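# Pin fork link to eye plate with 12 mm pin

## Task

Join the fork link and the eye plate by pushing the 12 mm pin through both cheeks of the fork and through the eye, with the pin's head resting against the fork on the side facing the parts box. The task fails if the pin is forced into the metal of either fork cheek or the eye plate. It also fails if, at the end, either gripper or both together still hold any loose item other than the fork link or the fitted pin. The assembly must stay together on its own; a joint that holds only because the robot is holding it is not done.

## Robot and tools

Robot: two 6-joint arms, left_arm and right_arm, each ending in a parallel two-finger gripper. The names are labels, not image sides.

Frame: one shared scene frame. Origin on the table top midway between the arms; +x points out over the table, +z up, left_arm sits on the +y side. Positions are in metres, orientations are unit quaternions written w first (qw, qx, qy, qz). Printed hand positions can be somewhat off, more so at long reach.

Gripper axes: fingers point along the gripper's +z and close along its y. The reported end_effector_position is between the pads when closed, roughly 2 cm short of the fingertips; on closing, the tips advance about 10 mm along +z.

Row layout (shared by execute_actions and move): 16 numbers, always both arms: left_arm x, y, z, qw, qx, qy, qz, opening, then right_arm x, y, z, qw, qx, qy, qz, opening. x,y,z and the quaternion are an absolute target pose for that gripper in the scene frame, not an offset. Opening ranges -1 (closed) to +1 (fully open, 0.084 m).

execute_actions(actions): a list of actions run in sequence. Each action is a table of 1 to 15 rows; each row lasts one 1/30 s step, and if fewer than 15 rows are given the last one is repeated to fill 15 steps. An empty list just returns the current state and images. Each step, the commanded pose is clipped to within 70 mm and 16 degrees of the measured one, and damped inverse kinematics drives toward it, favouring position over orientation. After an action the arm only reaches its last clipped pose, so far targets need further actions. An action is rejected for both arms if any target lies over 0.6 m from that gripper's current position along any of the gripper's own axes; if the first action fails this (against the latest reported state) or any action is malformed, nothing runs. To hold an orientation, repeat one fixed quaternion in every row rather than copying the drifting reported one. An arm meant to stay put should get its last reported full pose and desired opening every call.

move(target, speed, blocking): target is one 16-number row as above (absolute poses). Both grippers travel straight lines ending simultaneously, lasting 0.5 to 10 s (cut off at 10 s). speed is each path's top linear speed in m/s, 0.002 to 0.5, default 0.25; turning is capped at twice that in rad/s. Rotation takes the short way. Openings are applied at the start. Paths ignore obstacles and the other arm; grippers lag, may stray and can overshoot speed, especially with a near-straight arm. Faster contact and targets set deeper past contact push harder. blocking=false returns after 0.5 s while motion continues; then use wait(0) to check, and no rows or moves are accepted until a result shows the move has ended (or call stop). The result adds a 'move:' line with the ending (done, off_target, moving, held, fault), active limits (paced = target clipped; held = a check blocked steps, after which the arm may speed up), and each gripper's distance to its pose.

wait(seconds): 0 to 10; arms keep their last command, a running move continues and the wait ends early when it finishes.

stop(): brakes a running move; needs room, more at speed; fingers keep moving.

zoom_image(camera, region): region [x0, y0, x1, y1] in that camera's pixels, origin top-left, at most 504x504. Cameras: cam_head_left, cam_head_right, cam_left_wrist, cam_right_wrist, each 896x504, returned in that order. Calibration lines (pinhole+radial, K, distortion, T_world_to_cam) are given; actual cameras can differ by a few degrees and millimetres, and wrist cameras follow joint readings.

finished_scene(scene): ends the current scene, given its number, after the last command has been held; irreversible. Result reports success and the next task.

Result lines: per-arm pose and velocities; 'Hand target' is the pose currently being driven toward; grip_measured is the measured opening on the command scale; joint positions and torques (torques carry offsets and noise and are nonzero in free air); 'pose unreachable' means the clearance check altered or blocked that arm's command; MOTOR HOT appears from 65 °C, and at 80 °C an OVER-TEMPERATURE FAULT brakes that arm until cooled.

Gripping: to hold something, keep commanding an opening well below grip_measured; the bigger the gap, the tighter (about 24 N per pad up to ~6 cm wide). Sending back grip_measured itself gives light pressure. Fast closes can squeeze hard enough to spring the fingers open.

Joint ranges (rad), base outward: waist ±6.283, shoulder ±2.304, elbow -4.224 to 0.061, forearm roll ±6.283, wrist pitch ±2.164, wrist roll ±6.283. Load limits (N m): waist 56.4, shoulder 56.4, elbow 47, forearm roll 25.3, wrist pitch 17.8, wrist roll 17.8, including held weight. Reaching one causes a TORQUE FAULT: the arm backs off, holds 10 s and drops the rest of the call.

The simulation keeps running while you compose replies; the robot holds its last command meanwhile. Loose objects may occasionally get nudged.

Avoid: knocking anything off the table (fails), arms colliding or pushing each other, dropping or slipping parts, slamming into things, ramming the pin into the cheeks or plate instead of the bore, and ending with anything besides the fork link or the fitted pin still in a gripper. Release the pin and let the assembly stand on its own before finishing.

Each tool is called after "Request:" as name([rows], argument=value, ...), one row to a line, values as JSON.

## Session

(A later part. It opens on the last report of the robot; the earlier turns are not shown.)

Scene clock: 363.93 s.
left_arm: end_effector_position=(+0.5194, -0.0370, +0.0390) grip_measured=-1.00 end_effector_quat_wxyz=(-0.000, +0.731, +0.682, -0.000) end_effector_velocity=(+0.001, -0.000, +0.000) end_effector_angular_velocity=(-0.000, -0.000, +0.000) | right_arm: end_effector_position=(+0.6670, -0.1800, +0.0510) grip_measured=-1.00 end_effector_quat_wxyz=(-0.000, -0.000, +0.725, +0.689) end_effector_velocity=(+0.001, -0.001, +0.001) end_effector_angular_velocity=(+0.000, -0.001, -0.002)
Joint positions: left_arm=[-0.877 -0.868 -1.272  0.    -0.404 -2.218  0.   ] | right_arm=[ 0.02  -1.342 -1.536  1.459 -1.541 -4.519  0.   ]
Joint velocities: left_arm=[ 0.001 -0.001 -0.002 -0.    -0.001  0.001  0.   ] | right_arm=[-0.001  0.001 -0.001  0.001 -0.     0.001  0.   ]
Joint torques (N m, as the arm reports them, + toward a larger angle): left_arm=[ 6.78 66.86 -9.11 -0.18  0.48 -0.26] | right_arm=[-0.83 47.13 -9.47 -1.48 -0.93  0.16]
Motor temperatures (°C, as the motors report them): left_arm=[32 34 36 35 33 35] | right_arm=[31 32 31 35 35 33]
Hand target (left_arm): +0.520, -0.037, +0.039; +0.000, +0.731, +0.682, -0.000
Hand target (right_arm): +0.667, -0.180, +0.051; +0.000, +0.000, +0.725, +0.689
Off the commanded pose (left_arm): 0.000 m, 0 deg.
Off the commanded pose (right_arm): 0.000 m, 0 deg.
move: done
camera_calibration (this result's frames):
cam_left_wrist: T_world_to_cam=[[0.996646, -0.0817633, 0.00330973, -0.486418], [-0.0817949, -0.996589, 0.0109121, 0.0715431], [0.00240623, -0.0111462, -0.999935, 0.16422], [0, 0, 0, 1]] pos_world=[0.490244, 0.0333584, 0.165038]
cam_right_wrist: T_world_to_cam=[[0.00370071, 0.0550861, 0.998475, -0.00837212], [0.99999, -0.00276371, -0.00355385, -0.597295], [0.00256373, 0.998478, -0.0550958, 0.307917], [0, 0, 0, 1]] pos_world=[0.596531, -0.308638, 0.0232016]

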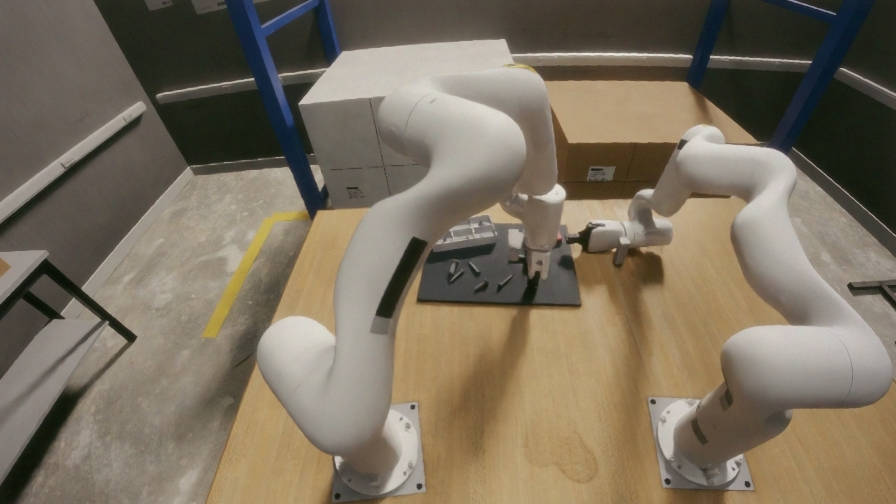

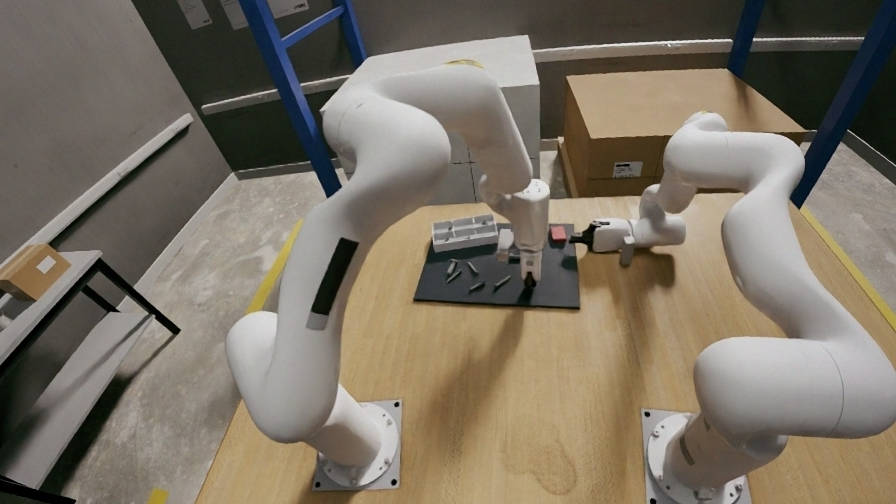

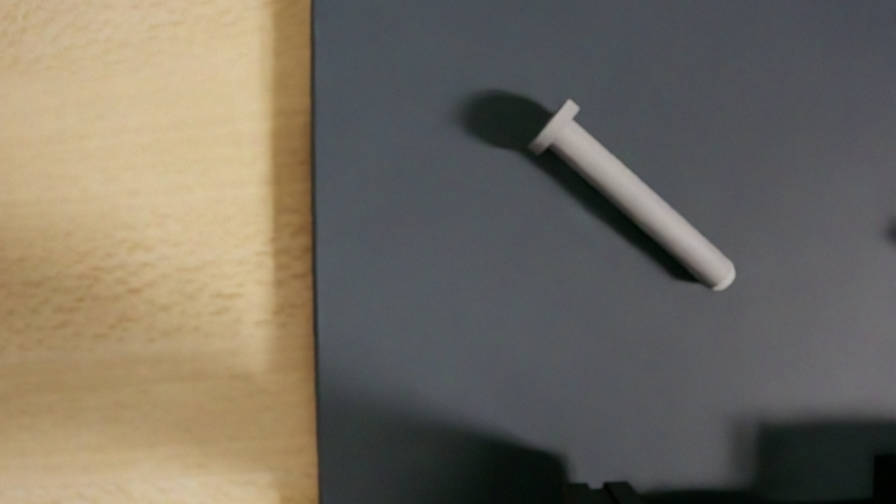

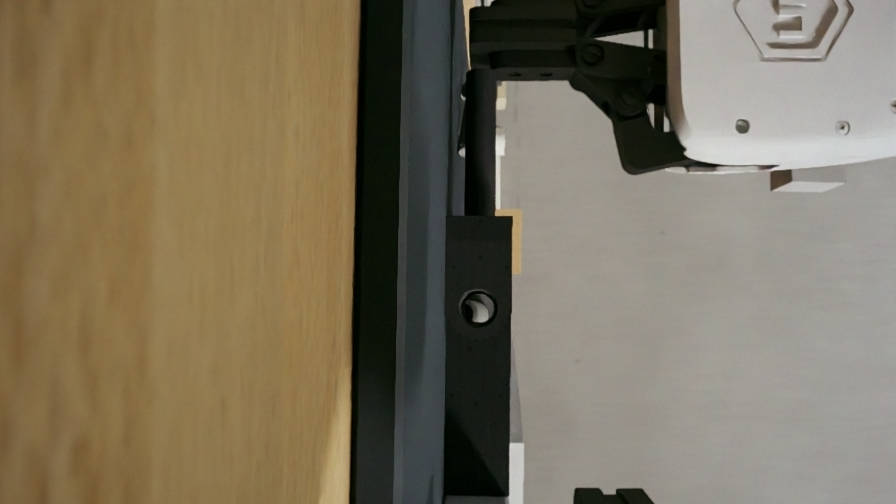

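Request:
move(target=[0.5195,-0.02,0.09,0,0.7313,0.682,0,0,0.667,-0.18,0.051,0,0,0.725,0.689,-1], speed=0.1)

Request:
move(target=[0.629,0.004,0.08,0,0.7313,0.682,0,0,0.667,-0.18,0.051,0,0,0.725,0.689,-1], speed=0.15)

Request:
move(target=[0.629,0.004,0.036,0,0.7313,0.682,0,0,0.667,-0.18,0.051,0,0,0.725,0.689,-1], speed=0.04)

Request:
move(target=[0.629,0.004,0.036,0,0.7313,0.682,0,-1,0.667,-0.18,0.051,0,0,0.725,0.689,-1])

Request:
move(target=[0.629,0.004,0.040,0.0287,0.7304,0.6815,-0.0268,-1,0.667,-0.18,0.051,0,0,0.725,0.689,-1], speed=0.005)

Request:
zoom_image(camera="cam_right_wrist", region=[430,250,570,350])

Scene clock: 367.73 s.
left_arm: end_effector_position=(+0.5193, -0.0200, +0.0896) grip_measured=-0.01 end_effector_quat_wxyz=(-0.000, +0.731, +0.682, -0.000) end_effector_velocity=(-0.000, +0.001, +0.001) end_effector_angular_velocity=(+0.000, +0.000, -0.000) | right_arm: end_effector_position=(+0.6670, -0.1800, +0.0510) grip_measured=-1.00 end_effector_quat_wxyz=(-0.000, +0.000, +0.725, +0.689) end_effector_velocity=(-0.000, +0.000, +0.000) end_effector_angular_velocity=(+0.000, +0.001, +0.000)
Joint positions: left_arm=[-0.855 -0.755 -1.219 -0.    -0.464 -2.196  0.044] | right_arm=[ 0.02  -1.342 -1.536  1.459 -1.541 -4.519  0.   ]
Joint velocities: left_arm=[ 0.001  0.002  0.001 -0.    -0.001  0.001  0.   ] | right_arm=[ 0.001  0.001  0.002  0.    -0.    -0.     0.   ]
Joint torques (N m, as the arm reports them, + toward a larger angle): left_arm=[ 5.86 63.09 -9.11 -0.57  0.32 -0.26] | right_arm=[ -1.08  45.32 -11.6   -1.17  -0.76  -0.4 ]
Motor temperatures (°C, as the motors report them): left_arm=[32 34 36 35 33 35] | right_arm=[31 32 31 35 35 33]
Hand target (left_arm): +0.519, -0.020, +0.090; +0.000, +0.731, +0.682, -0.000
Hand target (right_arm): +0.667, -0.180, +0.051; -0.000, -0.000, +0.725, +0.689
Off the commanded pose (left_arm): 0.000 m, 0 deg.
Off the commanded pose (right_arm): 0.000 m, 0 deg.
move: done
camera_calibration (this result's frames):
cam_left_wrist: T_world_to_cam=[[0.99664, -0.0818538, 0.00310464, -0.48505], [-0.0818831, -0.996582, 0.0109081, 0.0879639], [0.00220116, -0.0111257, -0.999936, 0.215159], [0, 0, 0, 1]] pos_world=[0.490149, 0.0503539, 0.215692]
cam_right_wrist: T_world_to_cam=[[0.00370086, 0.055086, 0.998475, -0.00837222], [0.99999, -0.00276385, -0.003554, -0.597295], [0.00256386, 0.998478, -0.0550957, 0.307917], [0, 0, 0, 1]] pos_world=[0.596531, -0.308638, 0.0232016]

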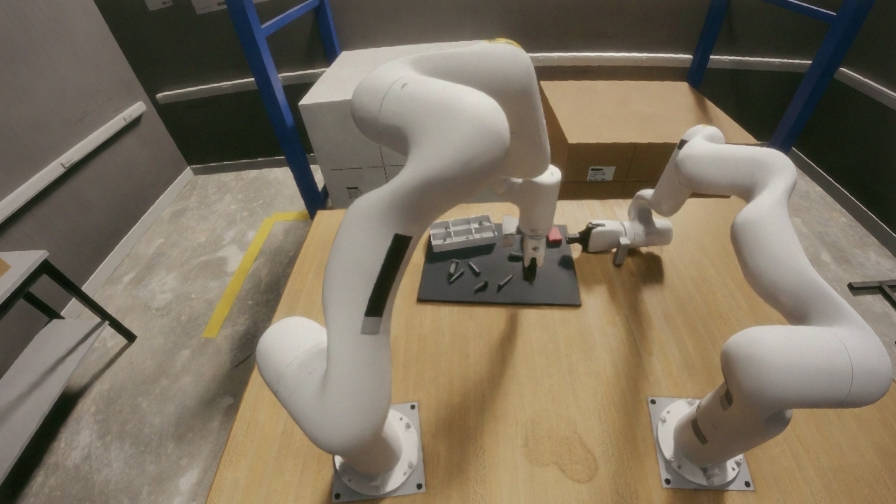

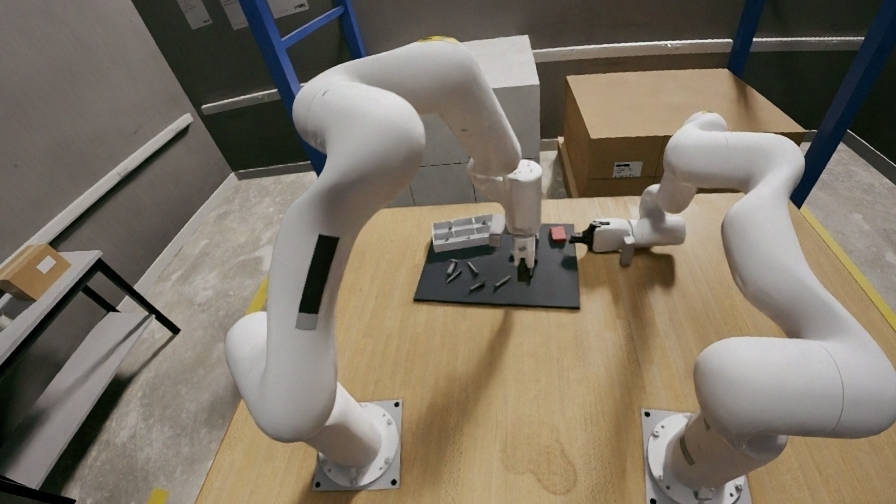

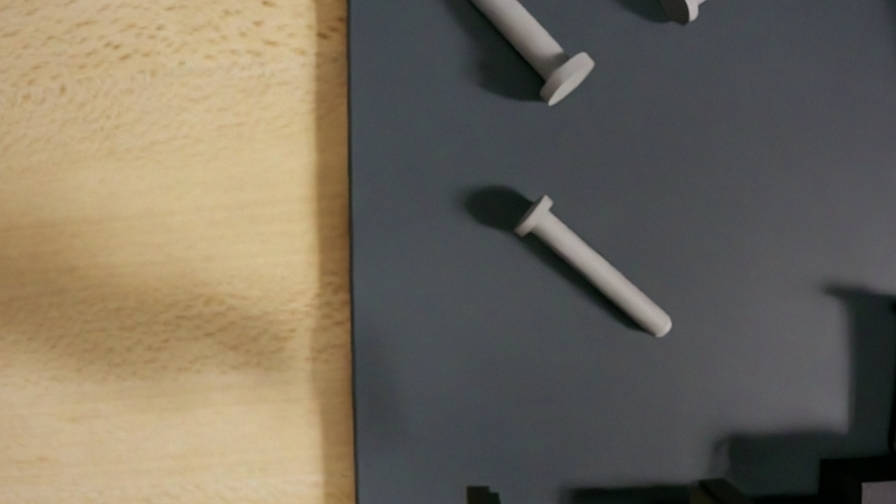

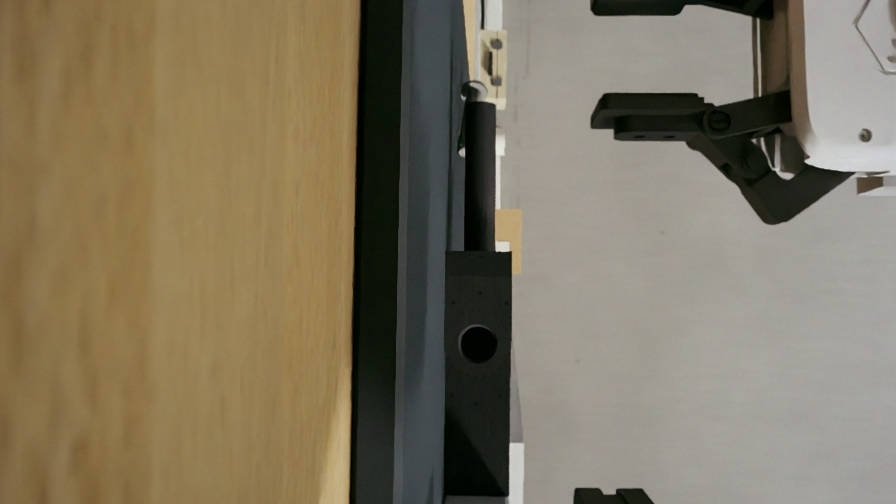

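Scene clock: 369.00 s.
left_arm: end_effector_position=(+0.6287, +0.0040, +0.0802) grip_measured=-0.01 end_effector_quat_wxyz=(+0.000, +0.731, +0.682, -0.000) end_effector_velocity=(+0.002, +0.000, -0.001) end_effector_angular_velocity=(+0.000, +0.001, -0.001) | right_arm: end_effector_position=(+0.6670, -0.1800, +0.0510) grip_measured=-1.00 end_effector_quat_wxyz=(-0.000, +0.000, +0.725, +0.689) end_effector_velocity=(+0.000, -0.000, +0.000) end_effector_angular_velocity=(-0.000, -0.000, -0.001)
Joint positions: left_arm=[-0.722 -0.916 -1.489 -0.    -0.573 -2.063  0.044] | right_arm=[ 0.02  -1.342 -1.536  1.459 -1.541 -4.519  0.   ]
Joint velocities: left_arm=[ 0.002 -0.005 -0.007 -0.001 -0.003  0.003 -0.   ] | right_arm=[-0.    -0.    -0.001  0.    -0.     0.001  0.   ]
Joint torques (N m, as the arm reports them, + toward a larger angle): left_arm=[  6.13  71.65 -10.68  -0.62   0.3   -0.23] | right_arm=[ -1.75  46.06 -10.15  -0.81  -0.76   0.06]
Motor temperatures (°C, as the motors report them): left_arm=[32 34 36 35 33 35] | right_arm=[31 32 31 35 35 33]
Hand target (left_arm): +0.629, +0.004, +0.080; +0.000, +0.731, +0.682, -0.000
Hand target (right_arm): +0.667, -0.180, +0.051; +0.000, -0.000, +0.725, +0.689
Off the commanded pose (left_arm): 0.000 m, 0 deg.
Off the commanded pose (right_arm): 0.000 m, 0 deg.
move: done
camera_calibration (this result's frames):
cam_left_wrist: T_world_to_cam=[[0.996625, -0.0820108, 0.00350009, -0.592158], [-0.0820452, -0.996566, 0.0111937, 0.12106], [0.00257007, -0.0114431, -0.999931, 0.205512], [0, 0, 0, 1]] pos_world=[0.599564, 0.0744325, 0.206216]
cam_right_wrist: T_world_to_cam=[[0.00370088, 0.055086, 0.998475, -0.00837221], [0.99999, -0.00276382, -0.00355401, -0.597295], [0.00256383, 0.998478, -0.0550957, 0.307917], [0, 0, 0, 1]] pos_world=[0.596531, -0.308638, 0.0232016]

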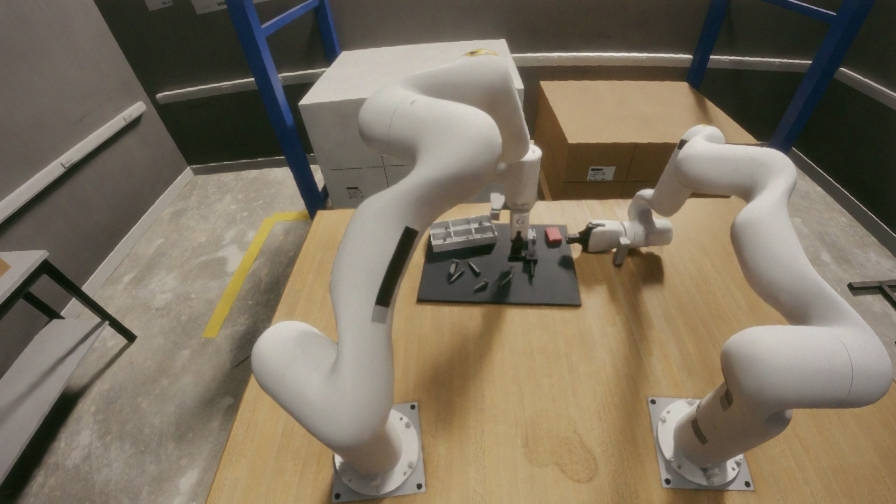

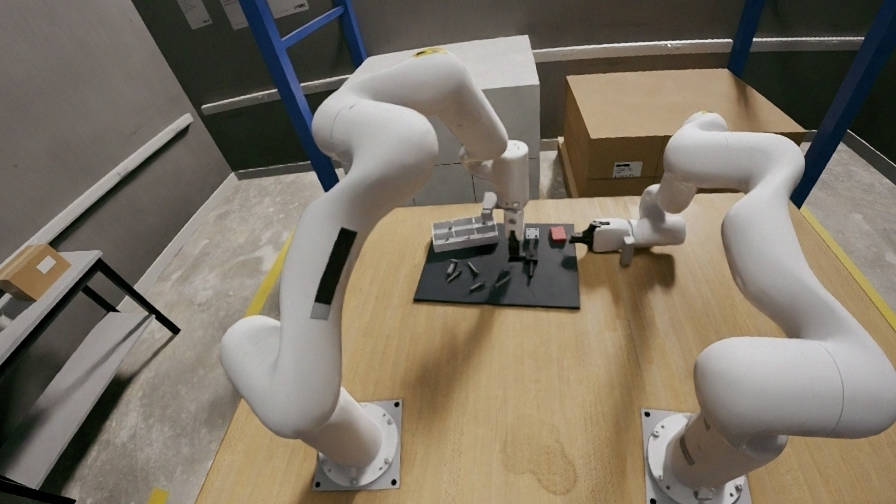

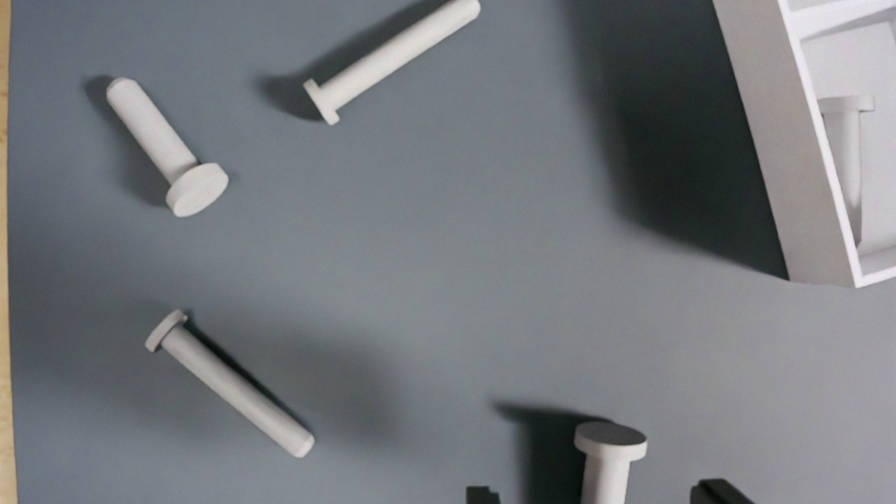

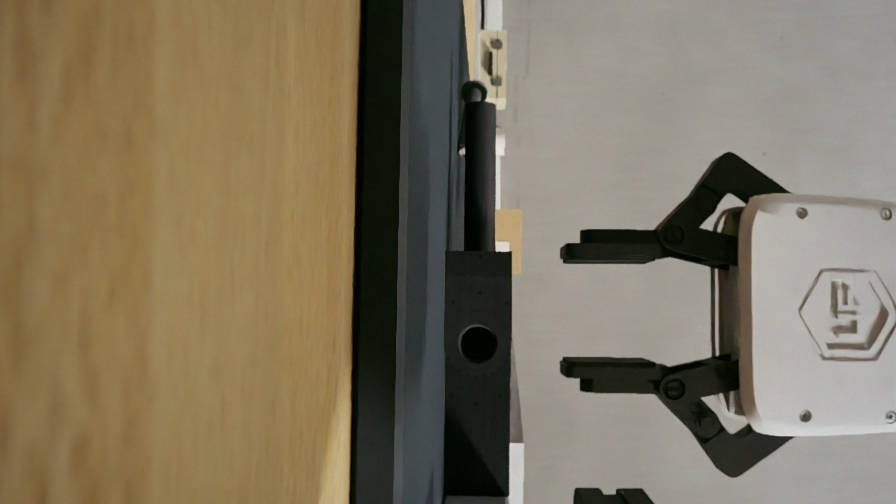

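Scene clock: 370.47 s.
left_arm: end_effector_position=(+0.6291, +0.0040, +0.0363) grip_measured=-0.01 end_effector_quat_wxyz=(+0.000, +0.731, +0.682, +0.000) end_effector_velocity=(+0.001, +0.000, -0.002) end_effector_angular_velocity=(-0.001, -0.000, +0.002) | right_arm: end_effector_position=(+0.6670, -0.1800, +0.0510) grip_measured=-1.00 end_effector_quat_wxyz=(+0.000, +0.000, +0.725, +0.689) end_effector_velocity=(+0.000, -0.000, -0.000) end_effector_angular_velocity=(+0.000, -0.000, -0.001)
Joint positions: left_arm=[-0.722 -0.991 -1.507  0.    -0.515 -2.064  0.044] | right_arm=[ 0.02  -1.342 -1.536  1.459 -1.541 -4.519  0.   ]
Joint velocities: left_arm=[ 0.001 -0.003 -0.001 -0.001  0.002  0.     0.   ] | right_arm=[-0.    -0.     0.     0.001 -0.    -0.     0.   ]
Joint torques (N m, as the arm reports them, + toward a larger angle): left_arm=[ 6.51 71.38 -9.9  -0.37  0.25 -0.12] | right_arm=[ -0.83  43.44 -10.47  -0.73  -0.81  -0.16]
Motor temperatures (°C, as the motors report them): left_arm=[32 34 36 35 33 35] | right_arm=[31 32 31 35 35 33]
Hand target (left_arm): +0.629, +0.004, +0.036; -0.000, +0.731, +0.682, +0.000
Hand target (right_arm): +0.667, -0.180, +0.051; +0.000, +0.000, +0.725, +0.689
Off the commanded pose (left_arm): 0.000 m, 0 deg.
Off the commanded pose (right_arm): 0.000 m, 0 deg.
move: done
camera_calibration (this result's frames):
cam_left_wrist: T_world_to_cam=[[0.996651, -0.081695, 0.00354739, -0.592411], [-0.0817293, -0.996595, 0.0109116, 0.121307], [0.00264388, -0.011165, -0.999934, 0.161519], [0, 0, 0, 1]] pos_world=[0.599914, 0.0743003, 0.162287]
cam_right_wrist: T_world_to_cam=[[0.00370069, 0.055086, 0.998475, -0.00837209], [0.99999, -0.00276402, -0.00355382, -0.597295], [0.00256404, 0.998478, -0.0550957, 0.307917], [0, 0, 0, 1]] pos_world=[0.596531, -0.308638, 0.0232016]

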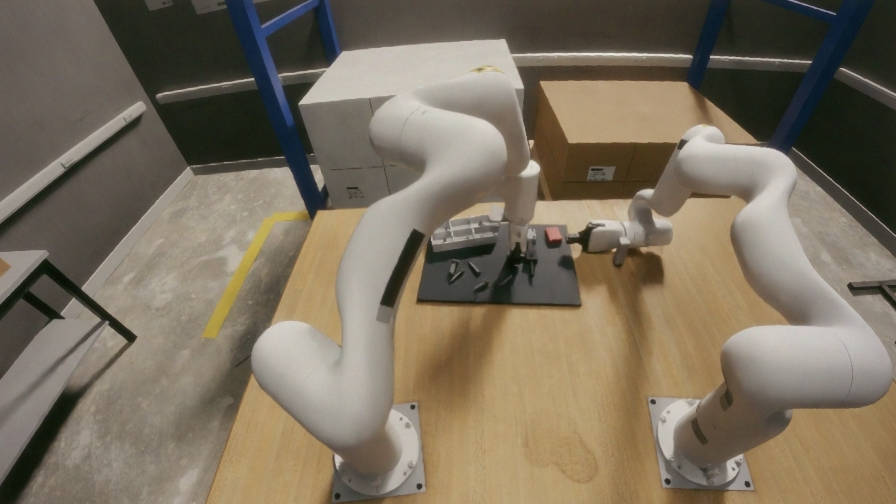

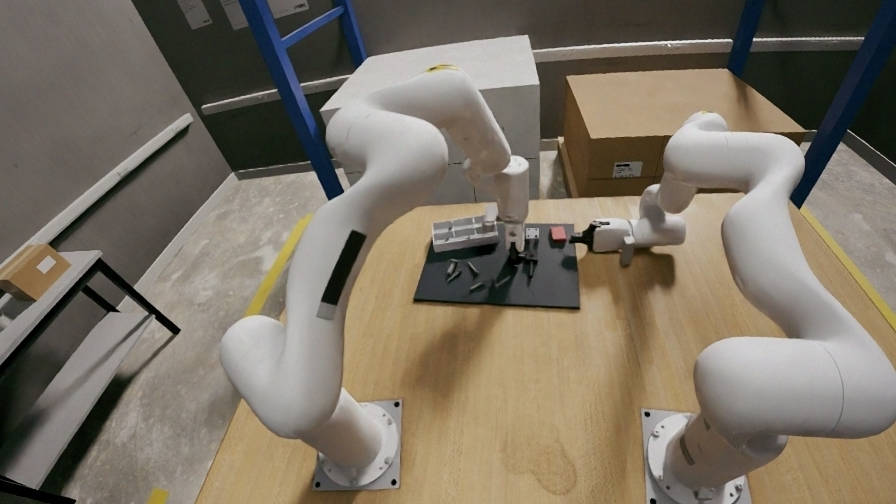

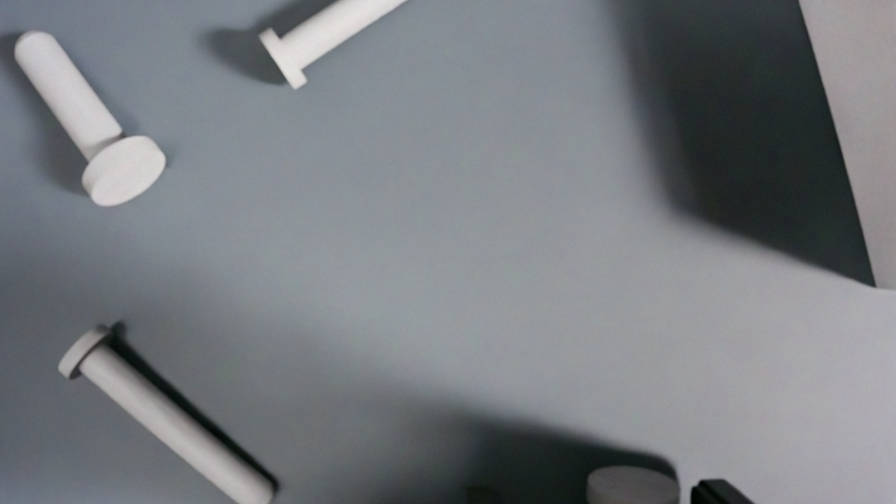

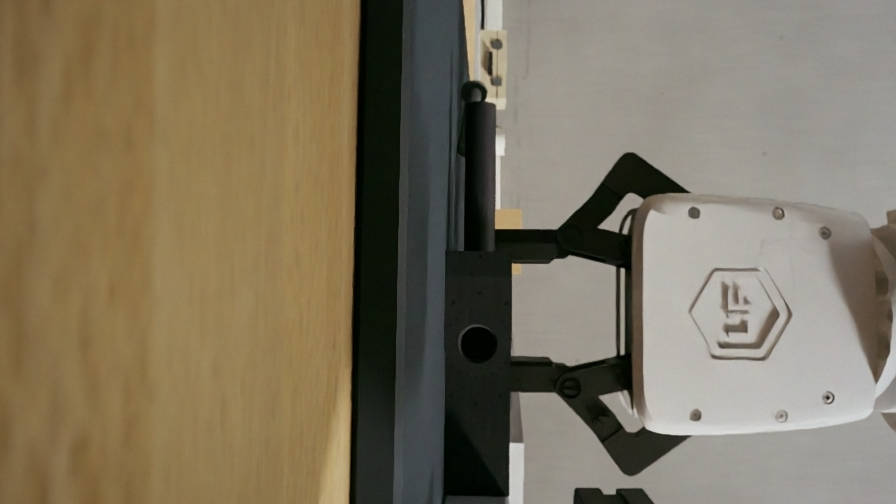

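Scene clock: 371.17 s.
left_arm: end_effector_position=(+0.6290, +0.0040, +0.0360) grip_measured=-0.58 end_effector_quat_wxyz=(+0.000, +0.731, +0.682, +0.000) end_effector_velocity=(-0.000, -0.000, -0.000) end_effector_angular_velocity=(+0.000, +0.001, +0.000) | right_arm: end_effector_position=(+0.6670, -0.1800, +0.0510) grip_measured=-1.00 end_effector_quat_wxyz=(-0.000, -0.000, +0.725, +0.689) end_effector_velocity=(+0.000, -0.000, +0.000) end_effector_angular_velocity=(+0.000, -0.001, -0.001)
Joint positions: left_arm=[-0.722 -0.992 -1.506  0.    -0.515 -2.063  0.018] | right_arm=[ 0.02  -1.342 -1.536  1.459 -1.541 -4.519  0.   ]
Joint velocities: left_arm=[-0.    -0.     0.    -0.001 -0.     0.     0.   ] | right_arm=[ 0.    -0.    -0.001  0.001 -0.     0.     0.   ]
Joint torques (N m, as the arm reports them, + toward a larger angle): left_arm=[ 6.4  70.81 -9.66 -0.32  0.2  -0.21] | right_arm=[-0.62 45.2  -9.93 -1.41 -0.83 -0.09]
Motor temperatures (°C, as the motors report them): left_arm=[32 34 36 35 33 35] | right_arm=[31 32 31 35 35 33]
Hand target (left_arm): +0.629, +0.004, +0.036; -0.000, +0.731, +0.682, +0.000
Hand target (right_arm): +0.667, -0.180, +0.051; +0.000, -0.000, +0.725, +0.689
Off the commanded pose (left_arm): 0.000 m, 0 deg.
Off the commanded pose (right_arm): 0.000 m, 0 deg.
move: done
camera_calibration (this result's frames):
cam_left_wrist: T_world_to_cam=[[0.996646, -0.0817585, 0.00346204, -0.592325], [-0.0817919, -0.996589, 0.010992, 0.121361], [0.00255154, -0.0112383, -0.999934, 0.161369], [0, 0, 0, 1]] pos_world=[0.599853, 0.0743325, 0.162075]
cam_right_wrist: T_world_to_cam=[[0.00370086, 0.055086, 0.998475, -0.00837222], [0.99999, -0.00276375, -0.003554, -0.597295], [0.00256376, 0.998478, -0.0550957, 0.307917], [0, 0, 0, 1]] pos_world=[0.596531, -0.308638, 0.0232016]

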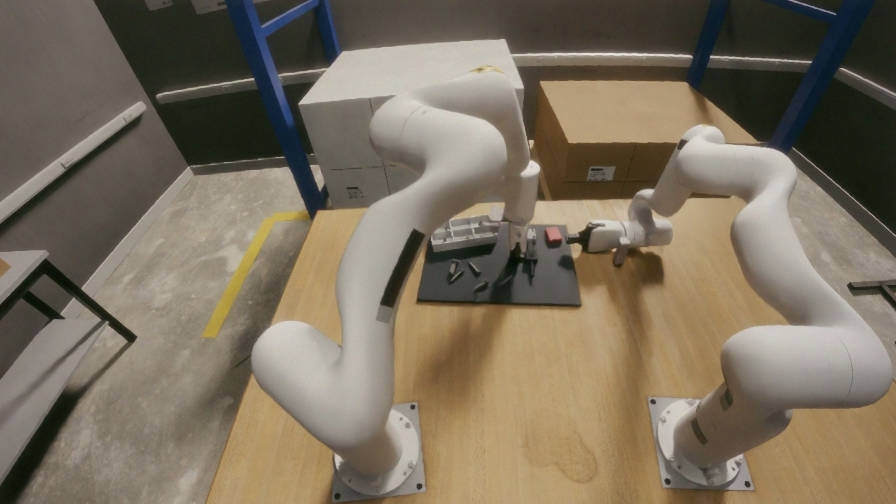

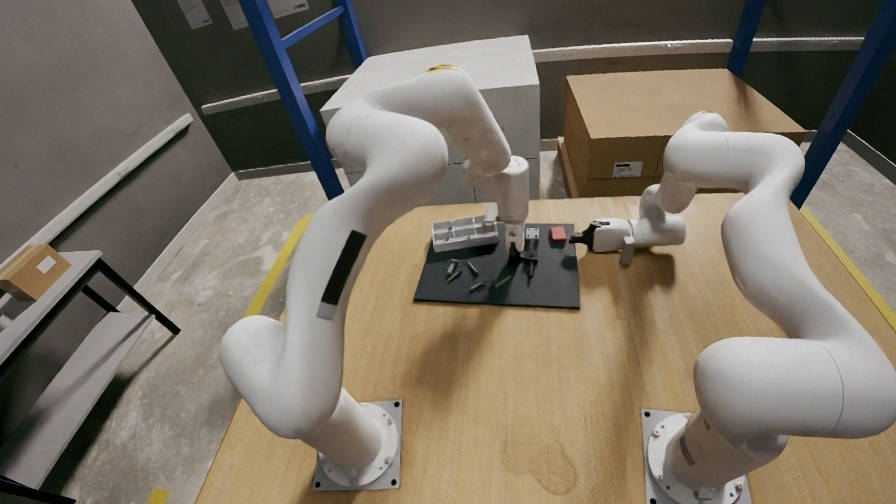

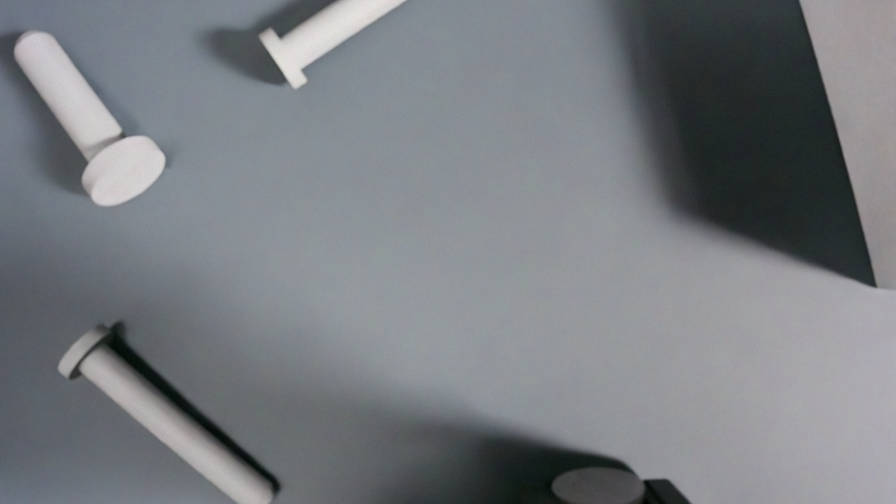

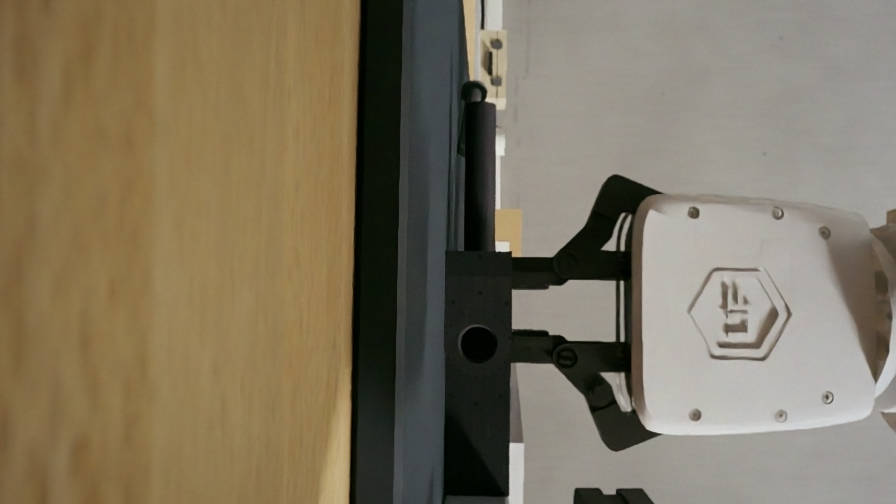

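Scene clock: 379.23 s.
left_arm: end_effector_position=(+0.6290, +0.0040, +0.0400) grip_measured=-0.59 end_effector_quat_wxyz=(+0.029, +0.731, +0.682, -0.027) end_effector_velocity=(-0.000, -0.000, +0.000) end_effector_angular_velocity=(-0.002, +0.000, -0.000) | right_arm: end_effector_position=(+0.6670, -0.1800, +0.0510) grip_measured=-1.00 end_effector_quat_wxyz=(-0.000, +0.000, +0.725, +0.689) end_effector_velocity=(-0.000, +0.001, -0.000) end_effector_angular_velocity=(-0.000, -0.000, +0.002)
Joint positions: left_arm=[-0.697 -0.966 -1.466 -0.151 -0.465 -1.905  0.018] | right_arm=[ 0.02  -1.342 -1.536  1.459 -1.541 -4.519  0.   ]
Joint velocities: left_arm=[ 0.     0.001  0.001 -0.005  0.001  0.005 -0.   ] | right_arm=[ 0.001 -0.     0.    -0.001  0.    -0.     0.   ]
Joint torques (N m, as the arm reports them, + toward a larger angle): left_arm=[ -3.17  74.81 -11.93  -2.34   1.21  -0.24] | right_arm=[-1.88 46.74 -8.87 -2.31 -0.96 -0.15]
Motor temperatures (°C, as the motors report them): left_arm=[32 34 36 35 33 35] | right_arm=[31 32 31 35 35 33]
Hand target (left_arm): +0.629, +0.004, +0.040; +0.029, +0.731, +0.682, -0.027
Hand target (right_arm): +0.667, -0.180, +0.051; -0.000, -0.000, +0.725, +0.689
Off the commanded pose (left_arm): 0.000 m, 0 deg.
Off the commanded pose (right_arm): 0.000 m, 0 deg.
move: done
camera_calibration (this result's frames):
cam_left_wrist: T_world_to_cam=[[0.996688, -0.0807589, 0.00950187, -0.592586], [-0.0812849, -0.992712, 0.0889695, 0.117888], [0.00224754, -0.0894472, -0.995989, 0.165667], [0, 0, 0, 1]] pos_world=[0.599833, 0.0839904, 0.160145]
cam_right_wrist: T_world_to_cam=[[0.00370083, 0.055086, 0.998475, -0.00837219], [0.99999, -0.00276386, -0.00355397, -0.597295], [0.00256387, 0.998478, -0.0550957, 0.307917], [0, 0, 0, 1]] pos_world=[0.596531, -0.308638, 0.0232016]

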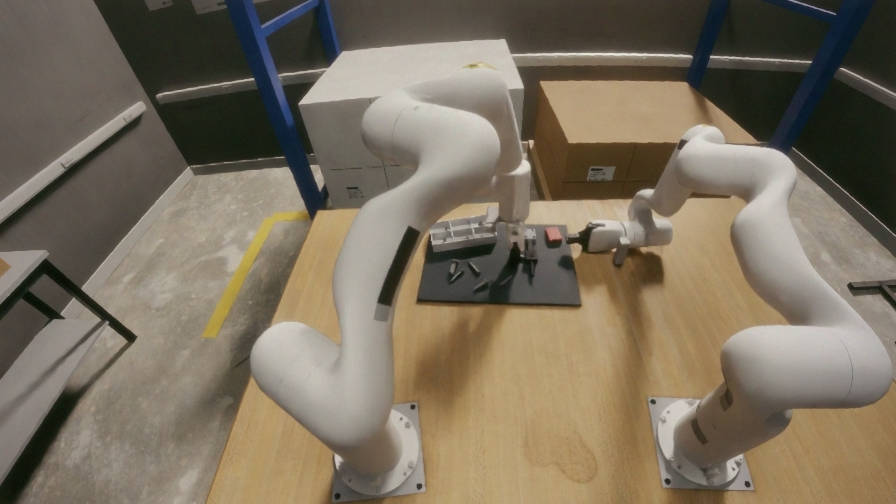

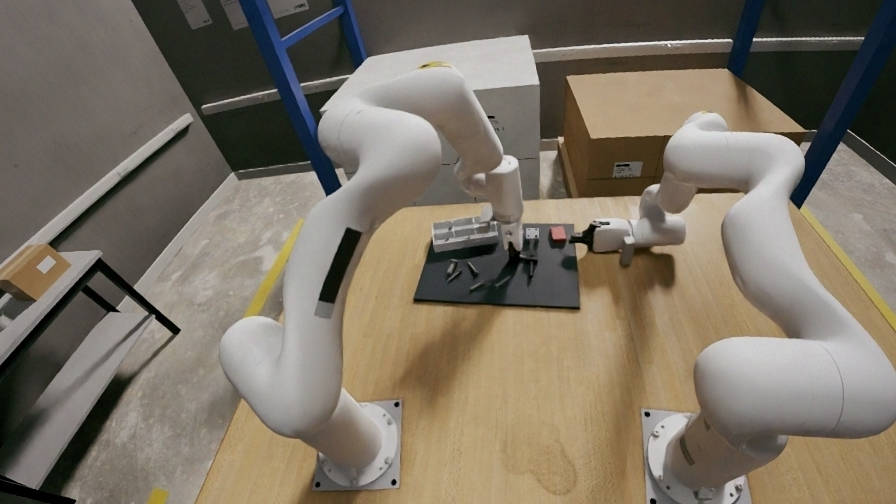

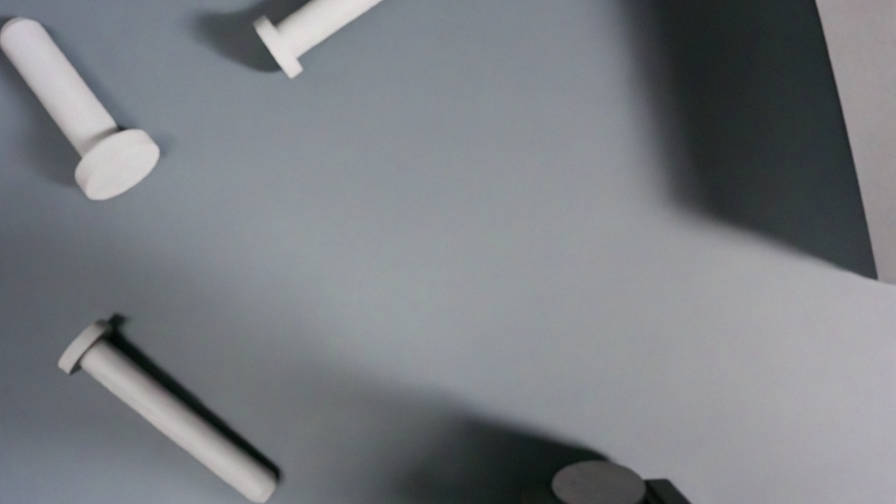

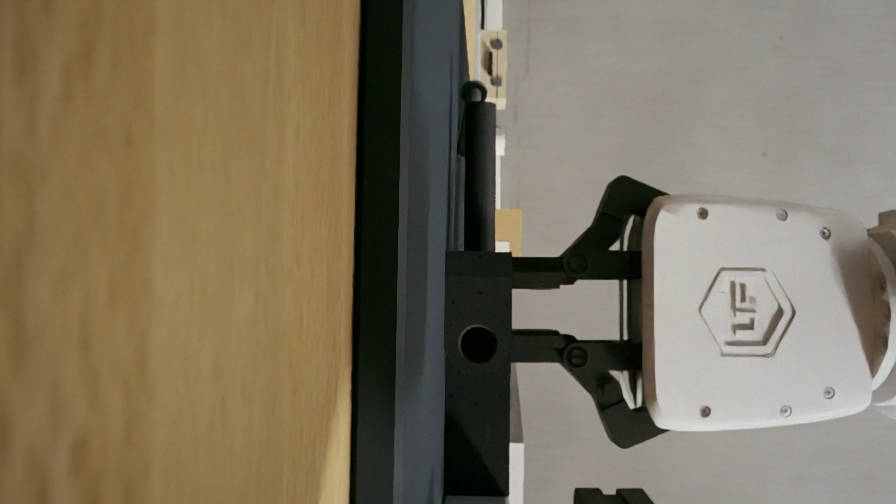

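Region (430, 250, 570, 350) of cam_right_wrist's 896x504 image, scaled by 3.600, with more detail than that image has; it fills the top 360 rows of this view, and the rest is white.

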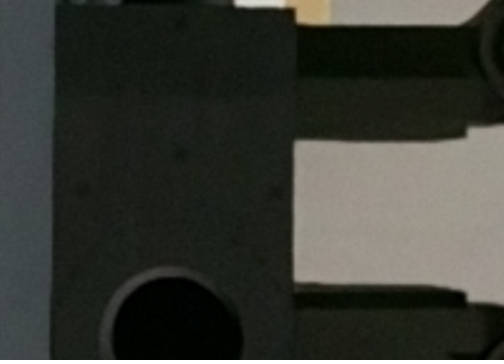

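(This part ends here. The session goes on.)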